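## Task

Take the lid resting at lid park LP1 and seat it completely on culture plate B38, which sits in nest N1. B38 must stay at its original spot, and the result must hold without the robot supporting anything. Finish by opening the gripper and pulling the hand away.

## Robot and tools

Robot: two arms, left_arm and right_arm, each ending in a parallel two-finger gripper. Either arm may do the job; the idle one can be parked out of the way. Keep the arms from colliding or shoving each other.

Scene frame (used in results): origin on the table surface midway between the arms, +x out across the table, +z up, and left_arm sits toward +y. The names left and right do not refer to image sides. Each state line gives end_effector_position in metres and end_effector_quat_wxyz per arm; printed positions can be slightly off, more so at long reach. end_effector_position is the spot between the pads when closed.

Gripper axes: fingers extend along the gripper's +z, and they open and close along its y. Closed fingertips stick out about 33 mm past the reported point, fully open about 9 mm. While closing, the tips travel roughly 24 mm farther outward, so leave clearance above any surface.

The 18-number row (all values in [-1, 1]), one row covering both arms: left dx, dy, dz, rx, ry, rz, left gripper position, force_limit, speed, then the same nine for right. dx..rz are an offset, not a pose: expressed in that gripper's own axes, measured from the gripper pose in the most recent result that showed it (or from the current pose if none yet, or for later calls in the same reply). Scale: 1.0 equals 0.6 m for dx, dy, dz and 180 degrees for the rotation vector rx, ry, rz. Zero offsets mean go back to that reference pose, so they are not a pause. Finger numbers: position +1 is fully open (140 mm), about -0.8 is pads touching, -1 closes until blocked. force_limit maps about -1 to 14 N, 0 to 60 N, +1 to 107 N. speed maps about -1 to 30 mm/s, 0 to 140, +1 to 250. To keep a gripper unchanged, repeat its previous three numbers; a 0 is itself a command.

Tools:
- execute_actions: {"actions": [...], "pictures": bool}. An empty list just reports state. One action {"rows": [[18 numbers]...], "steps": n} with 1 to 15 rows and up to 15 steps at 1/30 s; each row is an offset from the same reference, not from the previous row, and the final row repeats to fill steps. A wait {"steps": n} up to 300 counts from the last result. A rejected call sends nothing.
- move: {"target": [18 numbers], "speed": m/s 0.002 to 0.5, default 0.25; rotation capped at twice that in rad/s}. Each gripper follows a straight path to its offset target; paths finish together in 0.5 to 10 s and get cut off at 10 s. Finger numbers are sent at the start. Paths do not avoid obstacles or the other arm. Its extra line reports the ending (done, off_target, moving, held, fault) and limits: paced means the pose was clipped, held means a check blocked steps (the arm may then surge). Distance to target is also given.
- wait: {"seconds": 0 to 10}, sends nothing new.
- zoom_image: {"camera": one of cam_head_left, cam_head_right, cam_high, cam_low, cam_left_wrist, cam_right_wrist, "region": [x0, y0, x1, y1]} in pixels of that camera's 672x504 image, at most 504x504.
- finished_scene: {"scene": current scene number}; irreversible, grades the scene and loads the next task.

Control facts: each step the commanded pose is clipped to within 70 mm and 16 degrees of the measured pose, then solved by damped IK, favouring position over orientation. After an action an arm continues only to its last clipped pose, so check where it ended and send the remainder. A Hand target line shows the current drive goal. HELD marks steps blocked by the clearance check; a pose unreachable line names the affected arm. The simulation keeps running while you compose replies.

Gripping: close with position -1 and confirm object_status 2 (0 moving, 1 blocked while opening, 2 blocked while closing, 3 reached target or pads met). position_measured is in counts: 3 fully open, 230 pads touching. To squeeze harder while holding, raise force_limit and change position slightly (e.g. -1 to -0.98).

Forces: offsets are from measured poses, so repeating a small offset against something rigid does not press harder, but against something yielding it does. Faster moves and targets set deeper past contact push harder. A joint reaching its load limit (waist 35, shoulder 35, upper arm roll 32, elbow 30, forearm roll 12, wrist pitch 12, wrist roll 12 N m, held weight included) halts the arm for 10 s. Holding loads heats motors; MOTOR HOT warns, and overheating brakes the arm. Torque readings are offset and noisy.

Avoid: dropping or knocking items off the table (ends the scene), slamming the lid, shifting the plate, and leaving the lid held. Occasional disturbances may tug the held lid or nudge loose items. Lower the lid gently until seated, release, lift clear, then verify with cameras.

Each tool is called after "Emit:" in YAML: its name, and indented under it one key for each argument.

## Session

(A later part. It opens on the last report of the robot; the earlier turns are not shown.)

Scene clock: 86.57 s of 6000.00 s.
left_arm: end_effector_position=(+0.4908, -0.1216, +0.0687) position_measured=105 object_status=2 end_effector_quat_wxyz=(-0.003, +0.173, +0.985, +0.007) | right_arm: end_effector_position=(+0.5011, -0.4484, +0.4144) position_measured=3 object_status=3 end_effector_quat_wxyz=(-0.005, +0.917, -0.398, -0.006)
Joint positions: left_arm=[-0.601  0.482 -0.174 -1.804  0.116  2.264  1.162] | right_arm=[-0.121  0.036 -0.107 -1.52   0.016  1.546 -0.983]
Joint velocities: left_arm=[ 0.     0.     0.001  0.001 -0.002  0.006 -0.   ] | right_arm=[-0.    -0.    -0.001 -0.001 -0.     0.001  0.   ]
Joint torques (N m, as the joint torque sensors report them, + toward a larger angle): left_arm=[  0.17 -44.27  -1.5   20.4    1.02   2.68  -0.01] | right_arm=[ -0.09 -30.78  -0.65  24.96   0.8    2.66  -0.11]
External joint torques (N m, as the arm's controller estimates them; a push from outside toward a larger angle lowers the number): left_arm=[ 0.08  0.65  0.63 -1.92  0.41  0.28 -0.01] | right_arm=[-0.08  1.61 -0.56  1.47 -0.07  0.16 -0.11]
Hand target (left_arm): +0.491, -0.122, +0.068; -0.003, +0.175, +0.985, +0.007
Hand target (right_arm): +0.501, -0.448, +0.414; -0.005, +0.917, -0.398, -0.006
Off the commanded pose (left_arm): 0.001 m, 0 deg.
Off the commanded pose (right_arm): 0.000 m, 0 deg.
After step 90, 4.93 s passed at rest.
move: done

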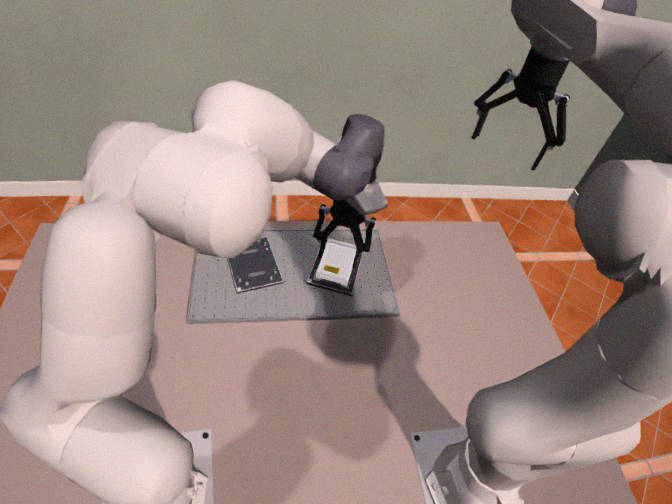

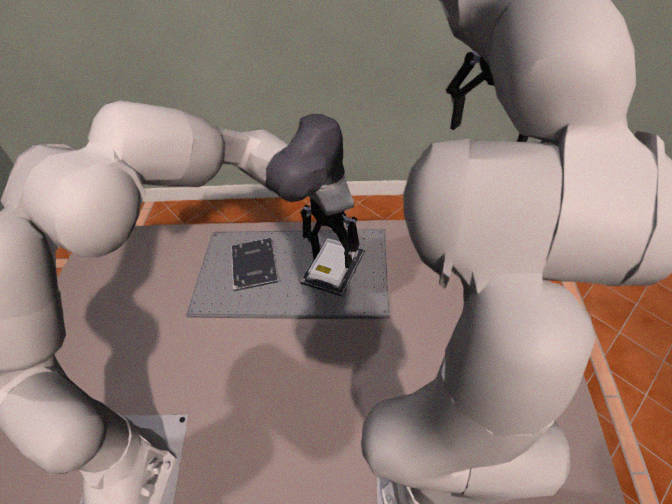

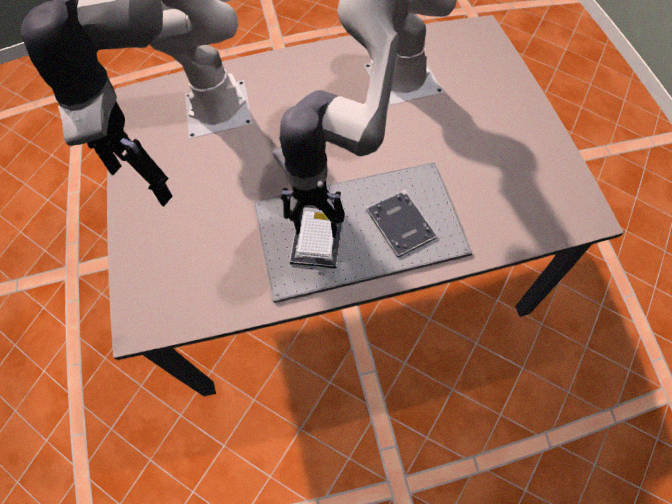

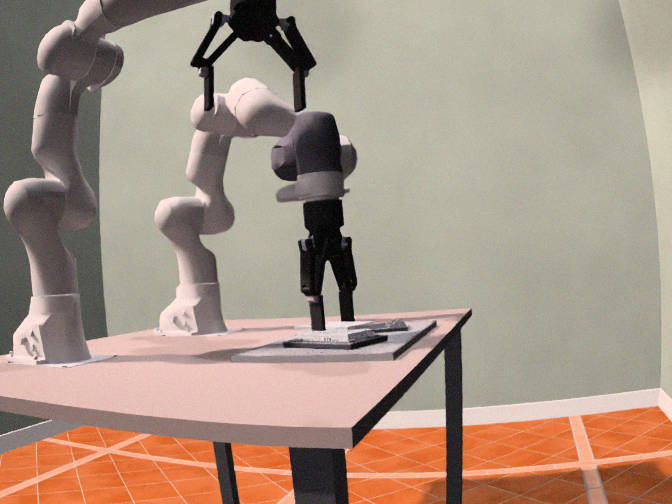

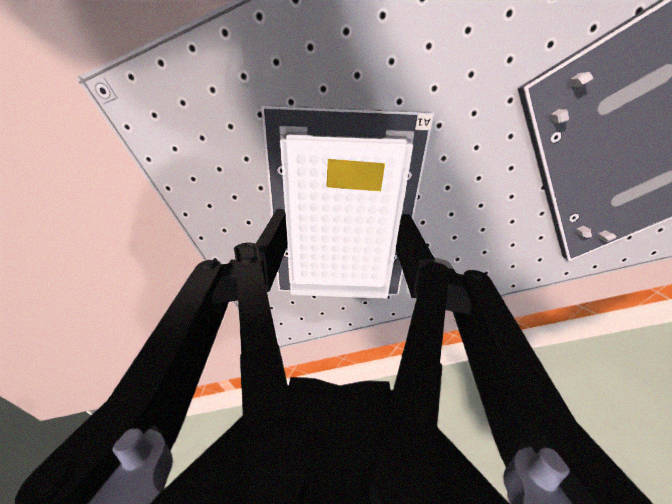

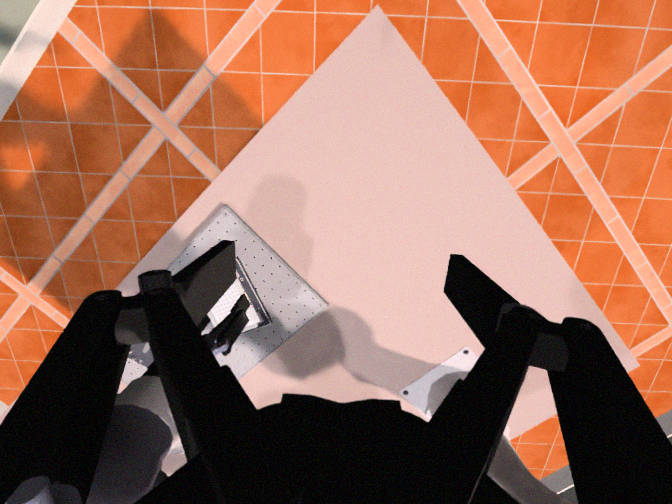

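Emit:
move:
  target: [0,-0.0005,0.011,0,-0.003,0.001,-1,0,-0.8,0,0,0,0,0,0,1,0,0]
  speed: 0.01

Emit:
zoom_image:
  camera: "cam_left_wrist"
  region: [265, 115, 430, 190]

Emit:
zoom_image:
  camera: "cam_left_wrist"
  region: [270, 240, 410, 305]

Emit:
zoom_image:
  camera: "cam_low"
  region: [285, 310, 395, 355]

Scene clock: 118.33 s of 6000.00 s.
left_arm: end_effector_position=(+0.4905, -0.1218, +0.0631) position_measured=105 object_status=2 end_effector_quat_wxyz=(+0.000, +0.175, +0.984, +0.006) | right_arm: end_effector_position=(+0.5011, -0.4484, +0.4144) position_measured=3 object_status=3 end_effector_quat_wxyz=(-0.005, +0.917, -0.398, -0.006)
Joint positions: left_arm=[-0.601  0.485 -0.174 -1.818  0.12   2.288  1.162] | right_arm=[-0.121  0.036 -0.107 -1.52   0.016  1.546 -0.983]
Joint velocities: left_arm=[ 0.002 -0.001  0.    -0.001  0.002  0.012 -0.001] | right_arm=[-0.001 -0.    -0.    -0.001  0.     0.    -0.001]
Joint torques (N m, as the joint torque sensors report them, + toward a larger angle): left_arm=[ -0.65 -44.35  -0.6   20.56   1.04   2.83  -0.22] | right_arm=[ -0.08 -30.83  -0.86  24.85   0.83   2.62  -0.12]
External joint torques (N m, as the arm's controller estimates them; a push from outside toward a larger angle lowers the number): left_arm=[-0.8   0.57  1.51 -1.64  0.44  0.41 -0.22] | right_arm=[-0.02  1.8  -0.72  1.25 -0.04  0.11 -0.12]
Hand target (left_arm): +0.491, -0.122, +0.062; +0.001, +0.175, +0.985, +0.006
Hand target (right_arm): +0.501, -0.448, +0.414; -0.005, +0.917, -0.398, -0.006
Off the commanded pose (left_arm): 0.001 m, 0 deg.
Off the commanded pose (right_arm): 0.000 m, 0 deg.
After step 90, 27.87 s passed at rest.
move: done

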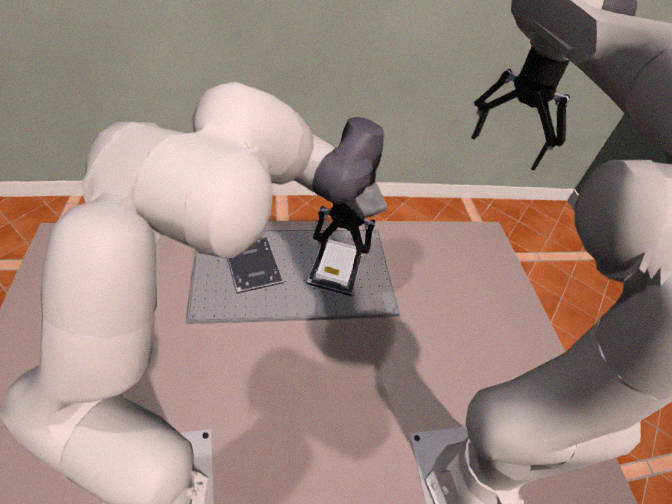

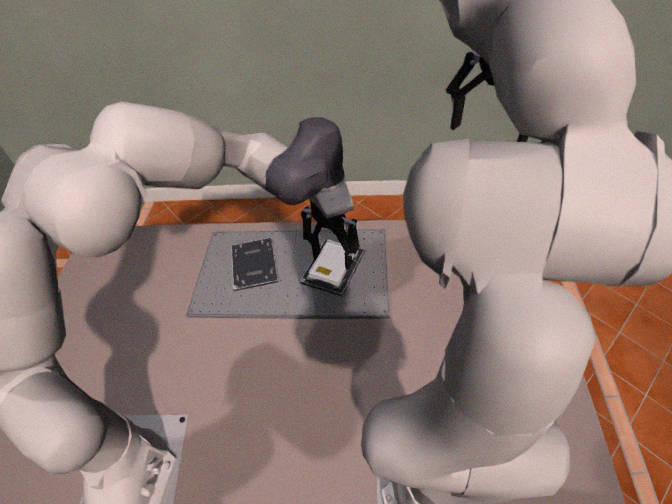

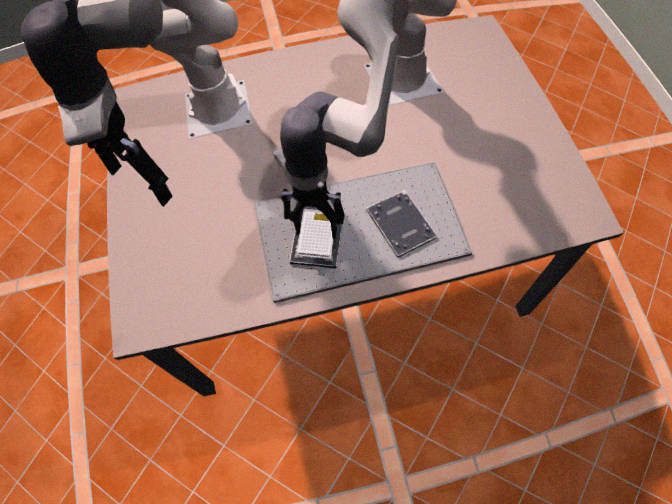

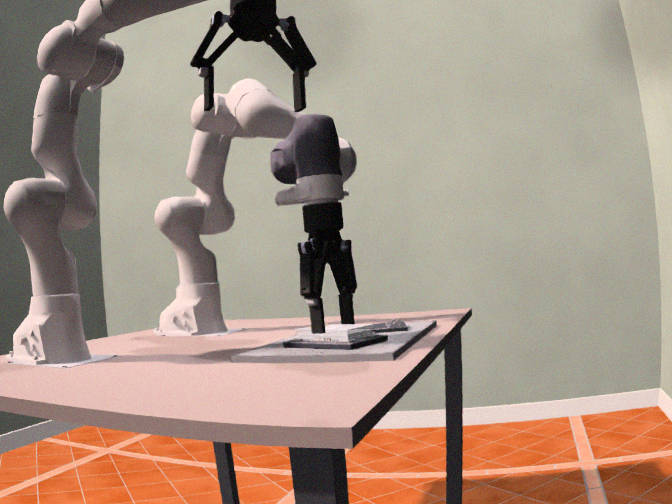

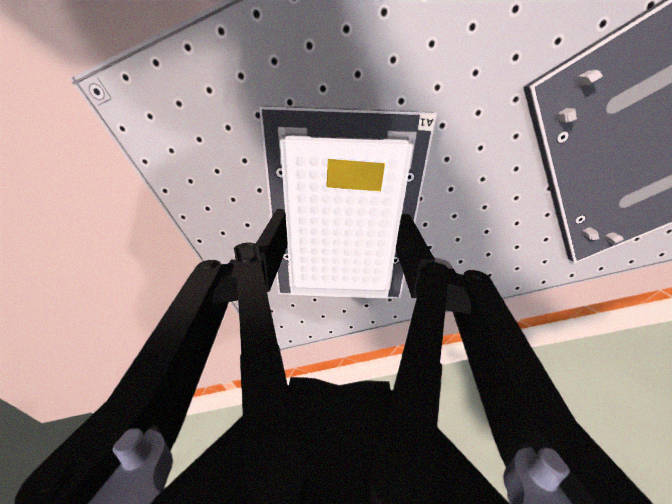

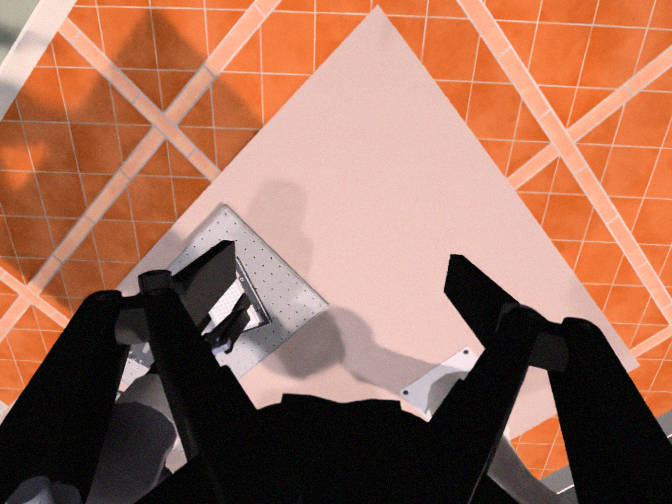

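Region (265, 115, 430, 190) of cam_left_wrist's 672x504 image, scaled by 3.055, with more detail than that image has; it fills the top 229 rows of this view, and the rest is white.

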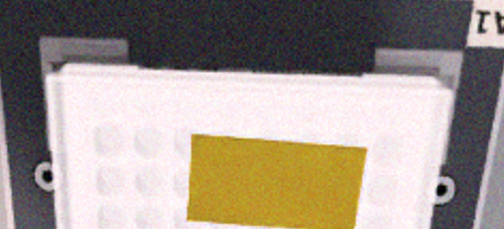

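Region (270, 240, 410, 305) of cam_left_wrist's 672x504 image, scaled by 3.600, with more detail than that image has; it fills the top 234 rows of this view, and the rest is white.

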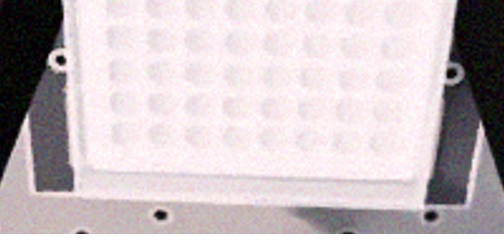

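Region (285, 310, 395, 355) of cam_low's 672x504 image, scaled by 4.582, with more detail than that image has; it fills the top 206 rows of this view, and the rest is white.

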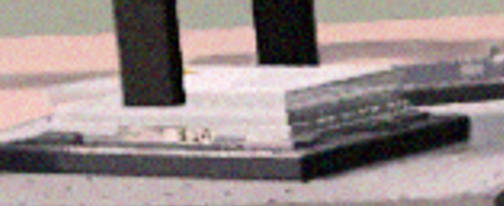

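Emit:
move:
  target: [-0.0005,0,0.009,0,0,0,-1,0,-0.8,0,0,0,0,0,0,1,0,0]
  speed: 0.006

Emit:
zoom_image:
  camera: "cam_left_wrist"
  region: [230, 90, 460, 310]

Emit:
zoom_image:
  camera: "cam_low"
  region: [285, 310, 395, 355]

Scene clock: 126.97 s of 6000.00 s.
left_arm: end_effector_position=(+0.4901, -0.1220, +0.0585) position_measured=105 object_status=2 end_effector_quat_wxyz=(-0.001, +0.176, +0.984, +0.005) | right_arm: end_effector_position=(+0.5011, -0.4484, +0.4144) position_measured=3 object_status=3 end_effector_quat_wxyz=(-0.005, +0.917, -0.398, -0.006)
Joint positions: left_arm=[-0.601  0.493 -0.174 -1.818  0.121  2.294  1.162] | right_arm=[-0.121  0.036 -0.107 -1.52   0.016  1.546 -0.983]
Joint velocities: left_arm=[ 0.     0.001  0.    -0.    -0.001  0.001 -0.   ] | right_arm=[ 0.001  0.     0.    -0.    -0.     0.     0.   ]
Joint torques (N m, as the joint torque sensors report them, + toward a larger angle): left_arm=[  0.24 -43.76  -1.    21.35   1.     2.77  -0.07] | right_arm=[ -0.05 -31.02  -0.61  24.75   0.8    2.63  -0.1 ]
External joint torques (N m, as the arm's controller estimates them; a push from outside toward a larger angle lowers the number): left_arm=[ 0.02  1.06  1.07 -0.64  0.4   0.37 -0.07] | right_arm=[-0.09  1.41 -0.57  1.24 -0.08  0.13 -0.1 ]
Hand target (left_arm): +0.491, -0.122, +0.058; +0.000, +0.175, +0.985, +0.006
Hand target (right_arm): +0.501, -0.448, +0.414; -0.005, +0.917, -0.398, -0.006
Off the commanded pose (left_arm): 0.001 m, 0 deg.
Off the commanded pose (right_arm): 0.000 m, 0 deg.
After step 90, 4.50 s passed at rest.
move: done

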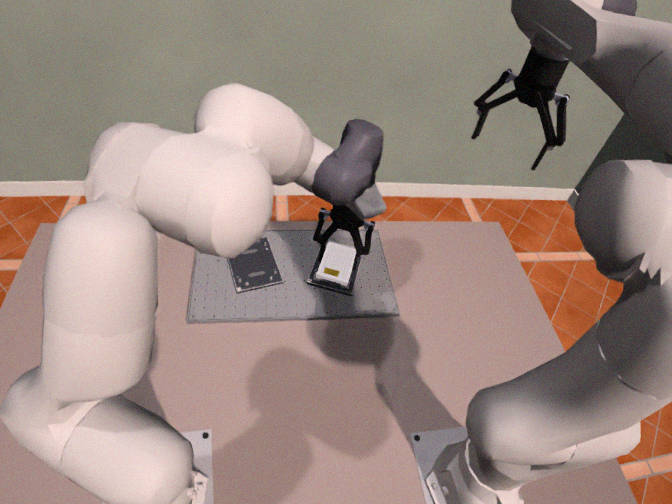

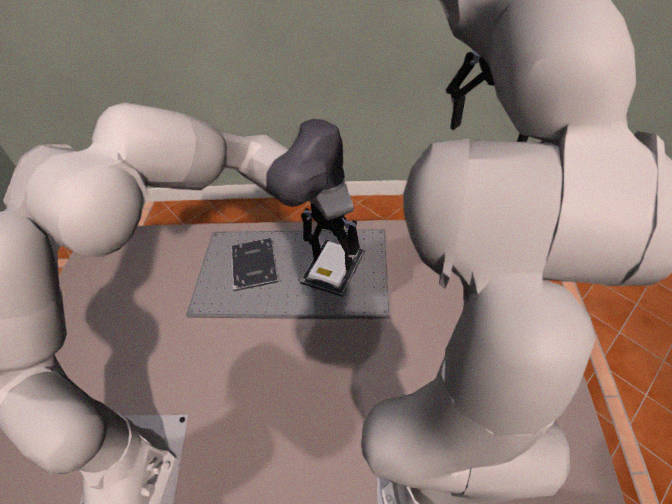

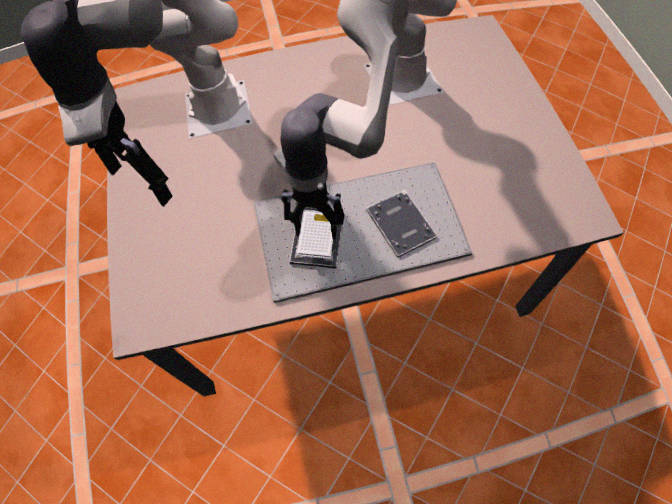

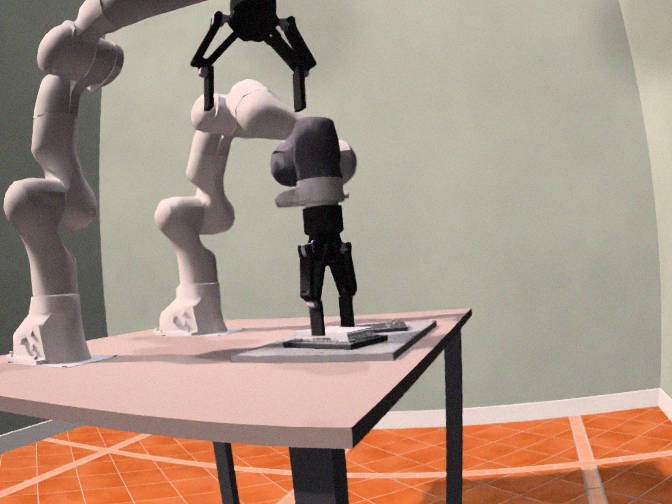

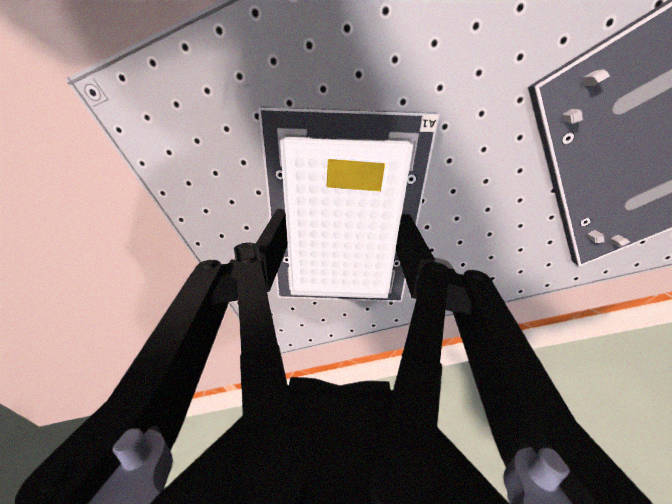

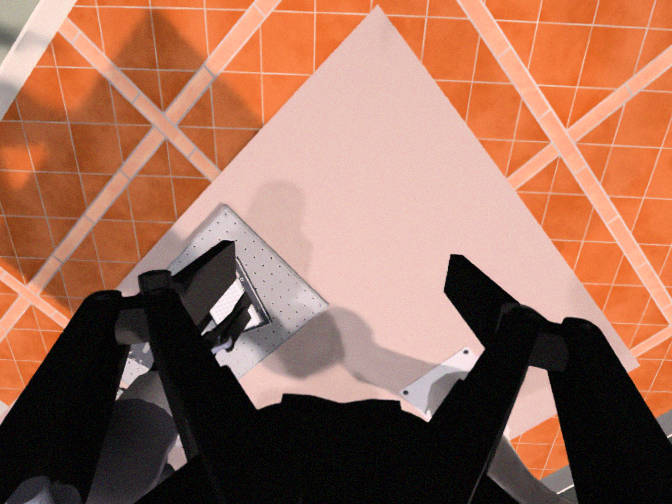

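Region (230, 90, 460, 310) of cam_left_wrist's 672x504 image, scaled by 2.191, with more detail than that image has; it fills the top 482 rows of this view, and the rest is white.

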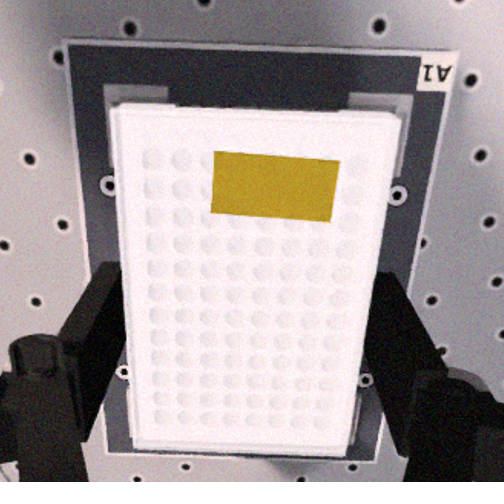

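Region (285, 310, 395, 355) of cam_low's 672x504 image, scaled by 4.582, with more detail than that image has; it fills the top 206 rows of this view, and the rest is white.

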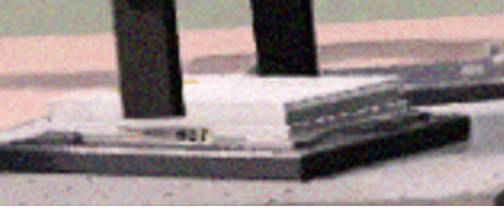

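Emit:
move:
  target: [-0.0012,0.001,0.007,0,0,0,-1,0,-0.8,0,0,0,0,0,0,1,0,0]
  speed: 0.005

Emit:
zoom_image:
  camera: "cam_left_wrist"
  region: [230, 90, 460, 310]

Emit:
zoom_image:
  camera: "cam_low"
  region: [285, 310, 395, 355]

Scene clock: 130.40 s of 6000.00 s.
left_arm: end_effector_position=(+0.4902, -0.1221, +0.0570) position_measured=105 object_status=2 end_effector_quat_wxyz=(-0.001, +0.175, +0.984, +0.005) | right_arm: end_effector_position=(+0.5011, -0.4484, +0.4144) position_measured=3 object_status=3 end_effector_quat_wxyz=(-0.005, +0.917, -0.398, -0.006)
Joint positions: left_arm=[-0.601  0.496 -0.174 -1.817  0.121  2.297  1.162] | right_arm=[-0.121  0.036 -0.107 -1.52   0.016  1.546 -0.983]
Joint velocities: left_arm=[-0.    -0.001 -0.002 -0.001  0.001 -0.001 -0.   ] | right_arm=[ 0.    -0.     0.     0.001  0.    -0.     0.001]
Joint torques (N m, as the joint torque sensors report them, + toward a larger angle): left_arm=[  0.56 -41.52  -0.22  21.88   0.95   3.05  -0.04] | right_arm=[ -0.3  -30.88  -0.76  25.03   0.77   2.65  -0.11]
External joint torques (N m, as the arm's controller estimates them; a push from outside toward a larger angle lowers the number): left_arm=[ 0.76  3.46  2.22 -0.12  0.36  0.64 -0.04] | right_arm=[-0.3   1.54 -0.67  1.51 -0.1   0.14 -0.11]
Hand target (left_arm): +0.491, -0.122, +0.054; -0.001, +0.176, +0.984, +0.005
Hand target (right_arm): +0.501, -0.448, +0.414; -0.005, +0.917, -0.398, -0.006
Off the commanded pose (left_arm): 0.003 m, 0 deg.
Off the commanded pose (right_arm): 0.000 m, 0 deg.
move: done

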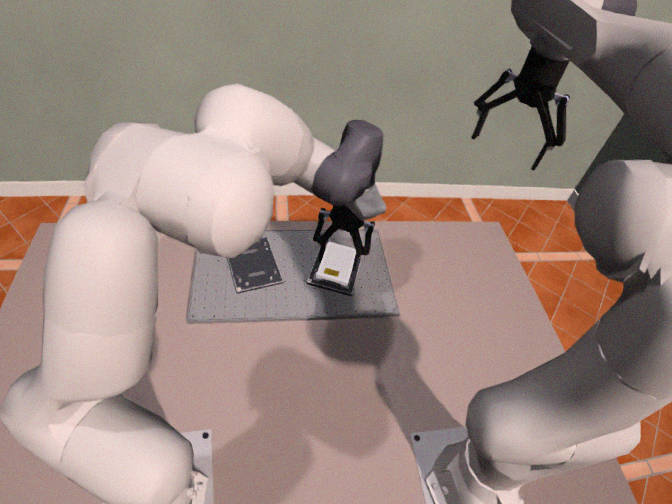

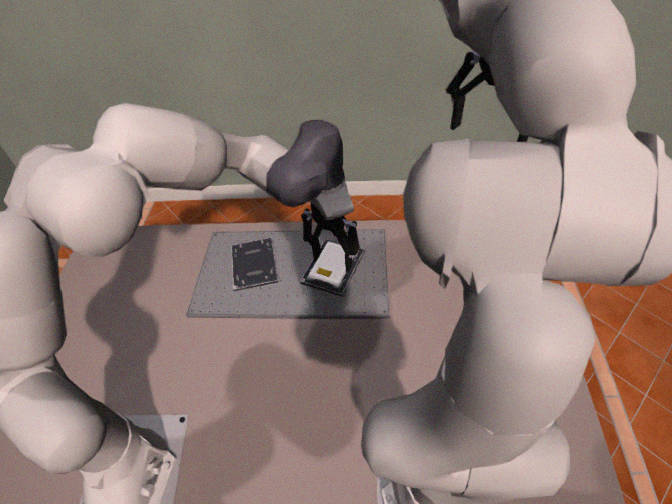

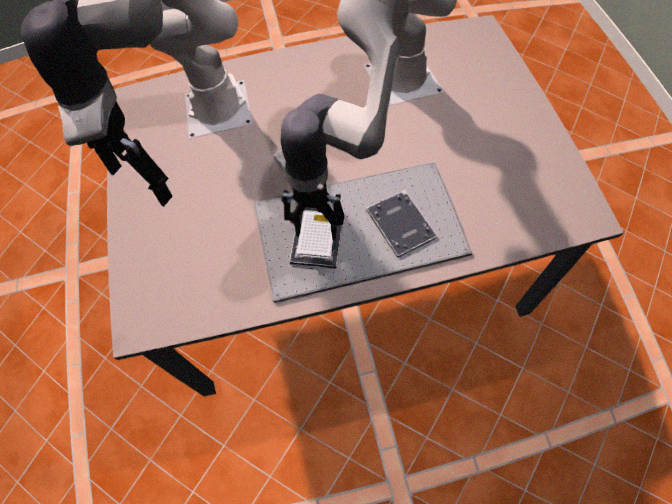

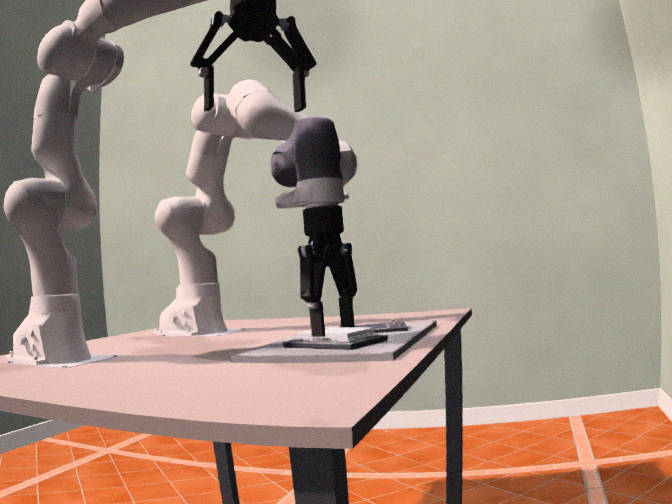

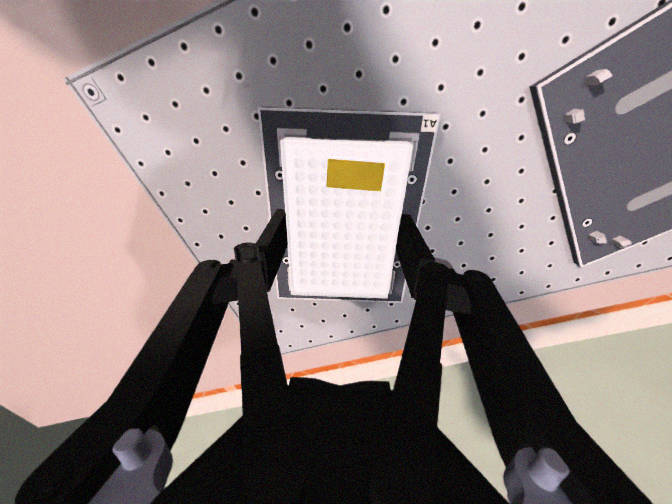

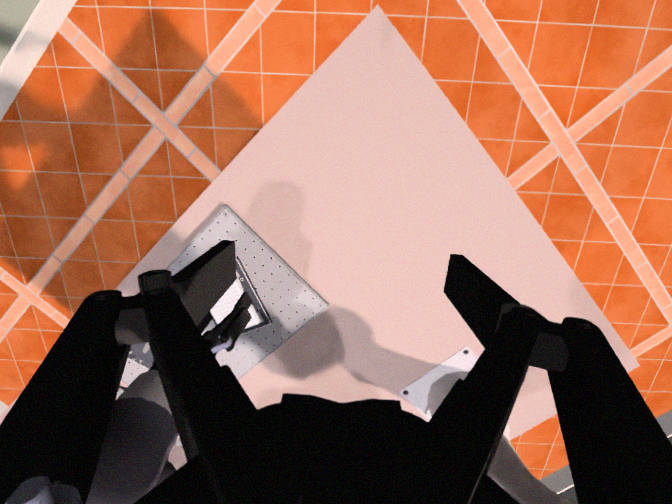

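Region (230, 90, 460, 310) of cam_left_wrist's 672x504 image, scaled by 2.191, with more detail than that image has; it fills the top 482 rows of this view, and the rest is white.

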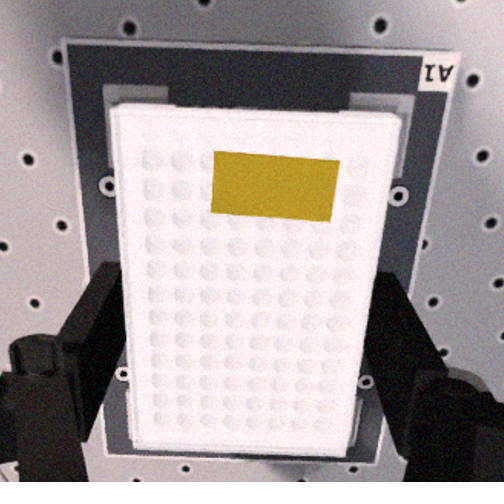

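Region (285, 310, 395, 355) of cam_low's 672x504 image, scaled by 4.582, with more detail than that image has; it fills the top 206 rows of this view, and the rest is white.

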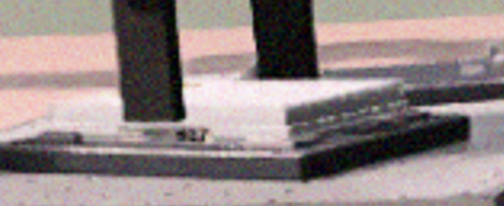

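Emit:
execute_actions:
  actions:
    - {"rows": [[0,0,0,0,0,0,0.45,0,-0.5,0,0,0,0,0,0,1,0,0]], "steps": 12}
  pictures: false

Emit:
move:
  target: [0,0,-0.12,0,0,0,0.45,0,-0.5,0,0,0,0,0,0,1,0,0]
  speed: 0.12

Emit:
zoom_image:
  camera: "cam_low"
  region: [285, 310, 395, 355]

Emit:
zoom_image:
  camera: "cam_head_right"
  region: [295, 230, 375, 300]

Emit:
zoom_image:
  camera: "cam_high"
  region: [280, 200, 360, 275]

Scene clock: 134.77 s of 6000.00 s.
left_arm: end_effector_position=(+0.4904, -0.1222, +0.0570) position_measured=72 object_status=0 end_effector_quat_wxyz=(-0.001, +0.175, +0.984, +0.005) | right_arm: end_effector_position=(+0.5011, -0.4484, +0.4144) position_measured=3 object_status=3 end_effector_quat_wxyz=(-0.005, +0.917, -0.398, -0.006)
Joint positions: left_arm=[-0.601  0.496 -0.174 -1.817  0.121  2.297  1.162] | right_arm=[-0.121  0.036 -0.107 -1.52   0.016  1.546 -0.983]
Joint velocities: left_arm=[ 0.001  0.001 -0.     0.    -0.002 -0.    -0.   ] | right_arm=[-0.     0.001 -0.001  0.     0.     0.     0.001]
Joint torques (N m, as the joint torque sensors report them, + toward a larger angle): left_arm=[  0.56 -44.89  -1.63  21.51   0.58   2.33  -0.05] | right_arm=[ -0.08 -30.9   -0.67  25.13   0.83   2.66  -0.14]
External joint torques (N m, as the arm's controller estimates them; a push from outside toward a larger angle lowers the number): left_arm=[ 0.53  0.04  0.61 -0.5  -0.01 -0.09 -0.05] | right_arm=[-0.06  1.55 -0.57  1.6  -0.04  0.16 -0.14]
Hand target (left_arm): +0.490, -0.122, +0.057; -0.001, +0.175, +0.984, +0.005
Hand target (right_arm): +0.501, -0.448, +0.414; -0.005, +0.917, -0.398, -0.006
Off the commanded pose (left_arm): 0.000 m, 0 deg.
Off the commanded pose (right_arm): 0.000 m, 0 deg.
Steps of this call (steps 1 to 90: nothing new was sent; then 0.97 s passed at rest; steps 91 to 102: all 12 steps of this action). Readings (end_effector_position | what the end effector reports):
91: left_arm (+0.4905, -0.1222, +0.0570) | right_arm (+0.5011, -0.4484, +0.4144) | left_arm position_measured=105 object_status=0 | right_arm position_measured=3 object_status=3
92: left_arm (+0.4905, -0.1222, +0.0570) | right_arm (+0.5011, -0.4484, +0.4144) | left_arm position_measured=105 object_status=0 | right_arm position_measured=3 object_status=3
94: left_arm (+0.4904, -0.1222, +0.0570) | right_arm (+0.5011, -0.4484, +0.4144) | left_arm position_measured=92 object_status=0 | right_arm position_measured=3 object_status=3
98: left_arm (+0.4904, -0.1222, +0.0570) | right_arm (+0.5011, -0.4484, +0.4144) | left_arm position_measured=74 object_status=0 | right_arm position_measured=3 object_status=3
102: the state above

Scene clock: 136.17 s of 6000.00 s.
left_arm: end_effector_position=(+0.4900, -0.1232, +0.1293) position_measured=72 object_status=3 end_effector_quat_wxyz=(+0.001, +0.174, +0.985, +0.004) | right_arm: end_effector_position=(+0.5011, -0.4484, +0.4144) position_measured=3 object_status=3 end_effector_quat_wxyz=(-0.005, +0.917, -0.398, -0.006)
Joint positions: left_arm=[-0.597  0.393 -0.183 -1.777  0.095  2.159  1.174] | right_arm=[-0.121  0.036 -0.107 -1.52   0.016  1.546 -0.983]
Joint velocities: left_arm=[-0.     0.001  0.    -0.    -0.001 -0.01   0.004] | right_arm=[ 0.    -0.001  0.001 -0.001 -0.001  0.001  0.001]
Joint torques (N m, as the joint torque sensors report them, + toward a larger angle): left_arm=[  0.92 -42.72  -2.14  23.42   0.07   2.12   0.22] | right_arm=[ -0.38 -30.67  -0.7   24.83   0.82   2.64  -0.16]
External joint torques (N m, as the arm's controller estimates them; a push from outside toward a larger angle lowers the number): left_arm=[ 0.88  0.49 -0.26  0.2  -0.6  -0.31  0.22] | right_arm=[-0.34  1.74 -0.58  1.35 -0.04  0.14 -0.16]
Hand target (left_arm): +0.489, -0.123, +0.129; -0.001, +0.176, +0.984, +0.004
Hand target (right_arm): +0.501, -0.448, +0.414; -0.005, +0.917, -0.398, -0.006
Off the commanded pose (left_arm): 0.001 m, 0 deg.
Off the commanded pose (right_arm): 0.000 m, 0 deg.
move: done

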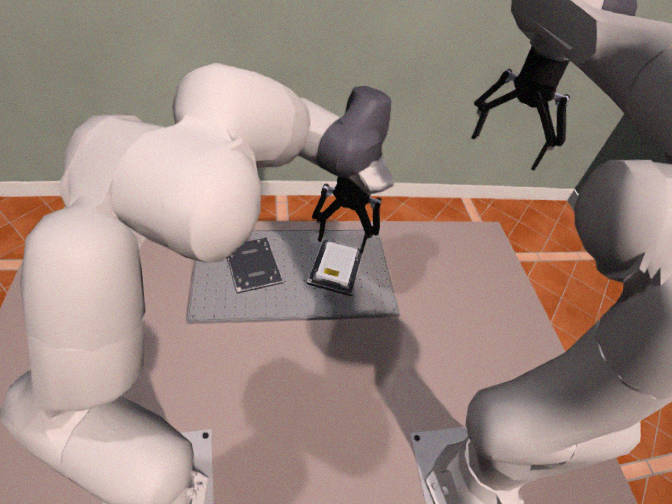

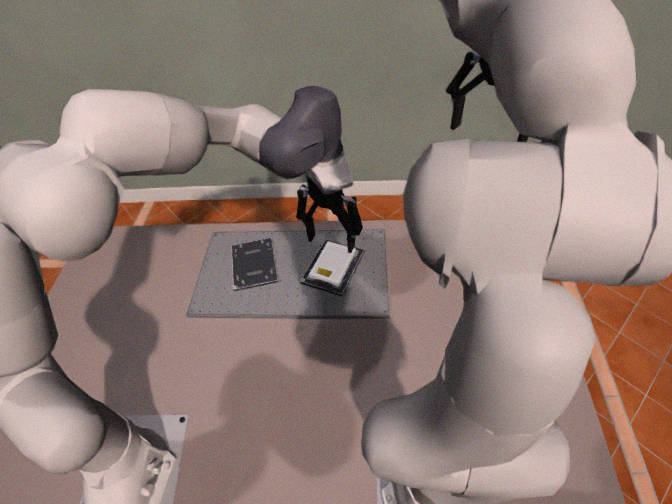

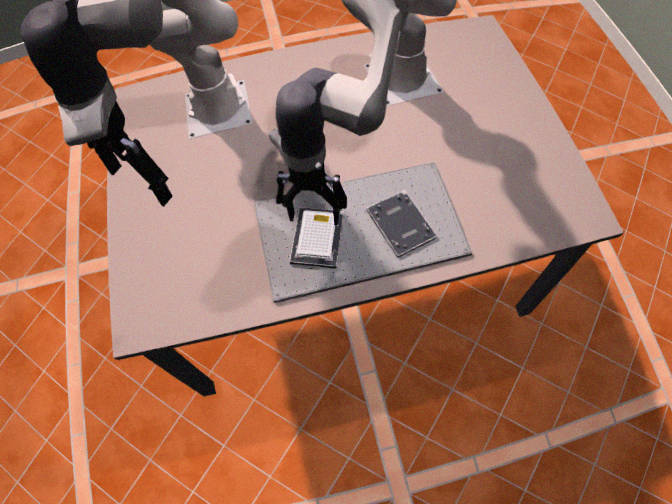

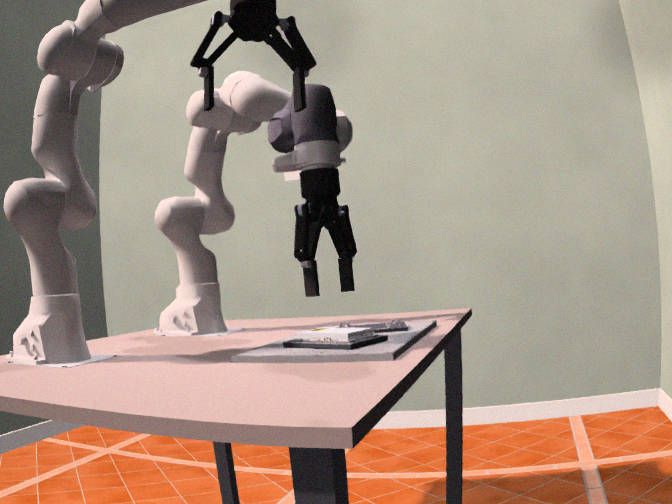

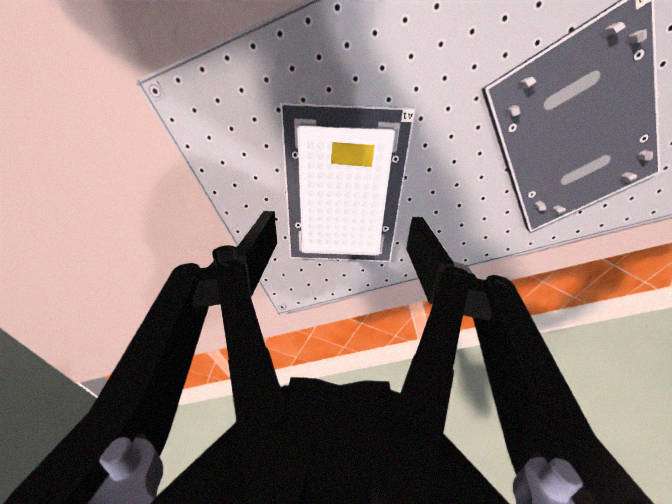

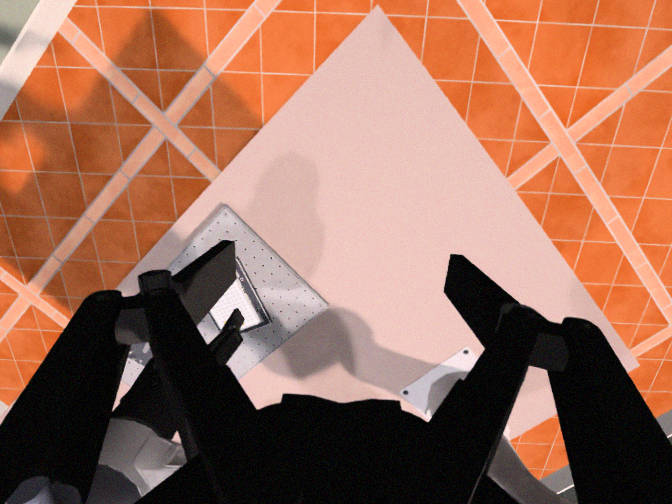

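Region (285, 310, 395, 355) of cam_low's 672x504 image, scaled by 4.582, with more detail than that image has; it fills the top 206 rows of this view, and the rest is white.

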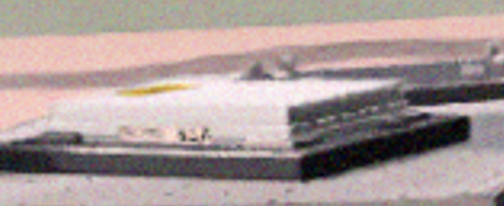

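Region (295, 230, 375, 300) of cam_head_right's 672x504 image, scaled by 6.300, with more detail than that image has; it fills the top 441 rows of this view, and the rest is white.

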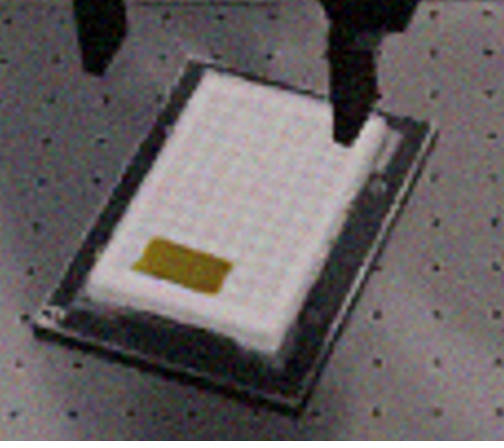

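Region (280, 200, 360, 275) of cam_high's 672x504 image, scaled by 6.300, with more detail than that image has; it fills the top 472 rows of this view, and the rest is white.

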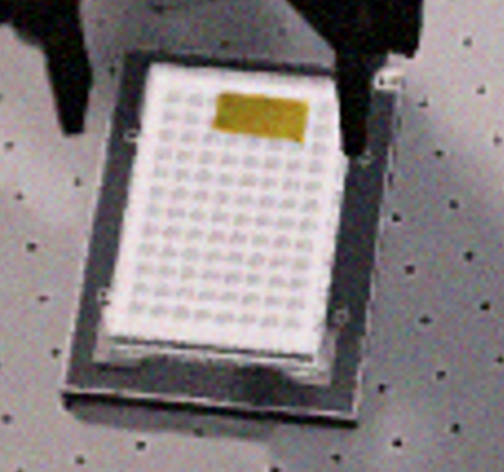

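Emit:
move:
  target: [0.2,0.22,-0.13,0,0,0,0.45,0,-0.5,0,0,0,0,0,0,1,0,0]
  speed: 0.3

Emit:
finished_scene:
  scene: 1

Scene clock: 140.27 s of 6000.00 s.
left_arm: end_effector_position=(+0.4255, +0.0406, +0.2067) position_measured=72 object_status=3 end_effector_quat_wxyz=(+0.003, +0.168, +0.986, +0.003) | right_arm: end_effector_position=(+0.5011, -0.4484, +0.4144) position_measured=3 object_status=3 end_effector_quat_wxyz=(-0.005, +0.917, -0.398, -0.006)
Joint positions: left_arm=[-0.469 -0.127 -0.116 -2.251 -0.009  2.13   1.403] | right_arm=[-0.121  0.036 -0.107 -1.52   0.016  1.546 -0.983]
Joint velocities: left_arm=[ 0.     0.    -0.002 -0.001 -0.    -0.002  0.031] | right_arm=[ 0.     0.001 -0.001  0.    -0.    -0.     0.001]
Joint torques (N m, as the joint torque sensors report them, + toward a larger angle): left_arm=[  0.06 -27.61   1.92  21.9   -0.02   2.14   0.16] | right_arm=[ -0.11 -30.81  -0.75  24.98   0.78   2.63  -0.15]
External joint torques (N m, as the arm's controller estimates them; a push from outside toward a larger angle lowers the number): left_arm=[ 0.1  -0.99  1.66 -1.5  -0.72 -0.27  0.16] | right_arm=[-0.15  1.55 -0.7   1.49 -0.09  0.13 -0.15]
Hand target (left_arm): +0.424, +0.041, +0.206; +0.002, +0.174, +0.985, +0.002
Hand target (right_arm): +0.501, -0.448, +0.414; -0.005, +0.917, -0.398, -0.006
Off the commanded pose (left_arm): 0.004 m, 1 deg.
Off the commanded pose (right_arm): 0.000 m, 0 deg.
move: off_target (left_arm)

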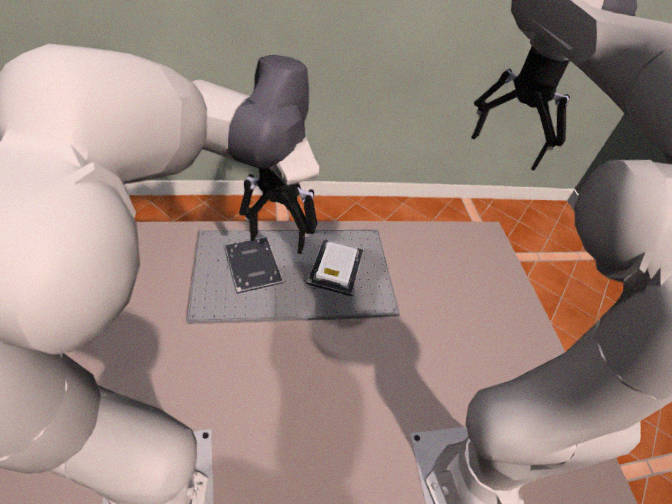

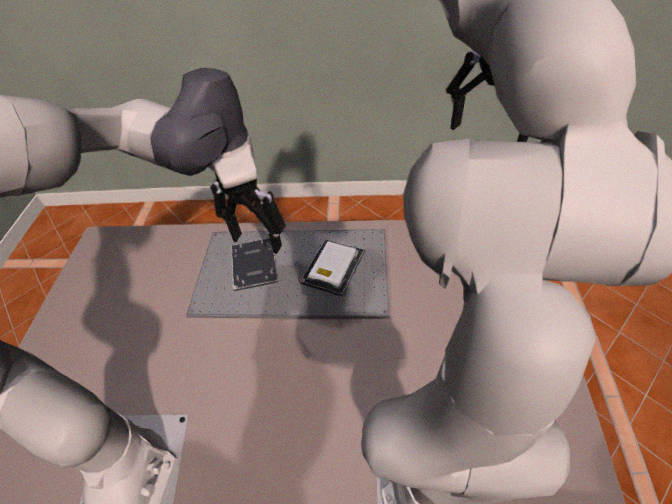

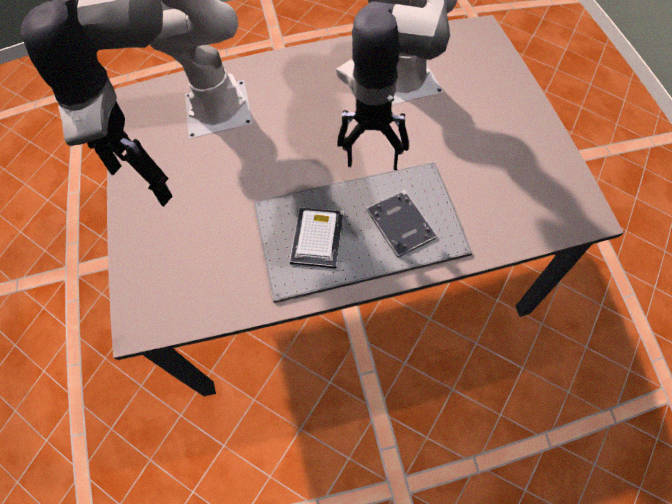

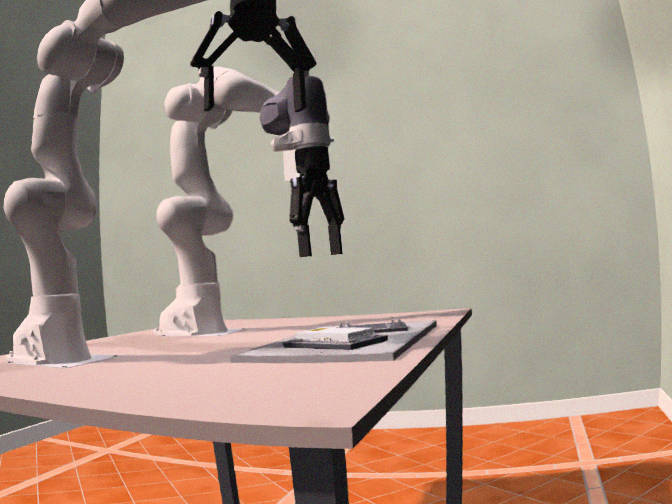

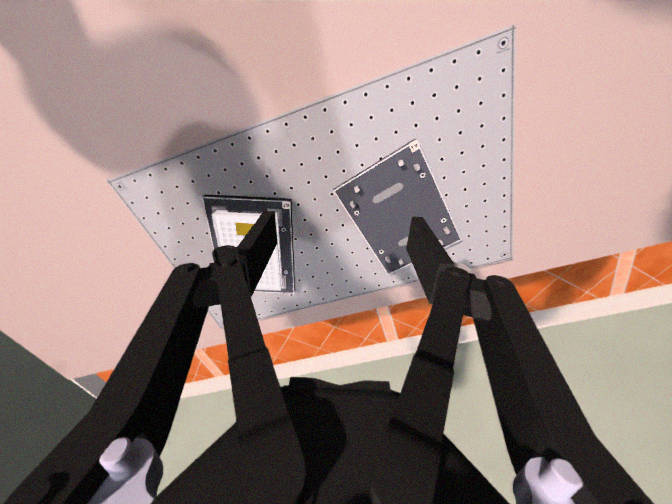

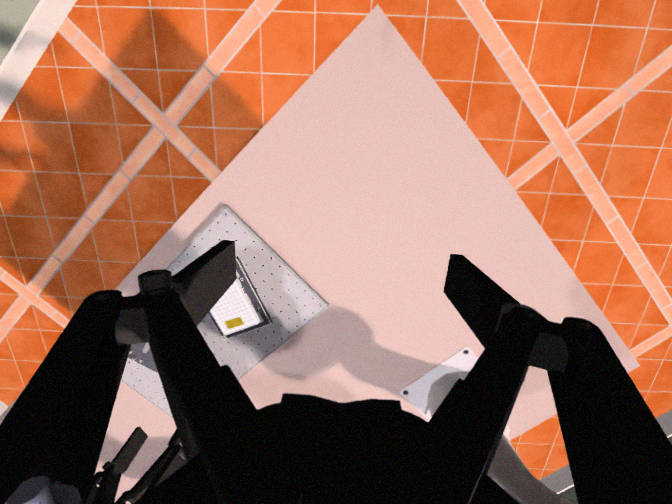

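The scene is finished: the task was done.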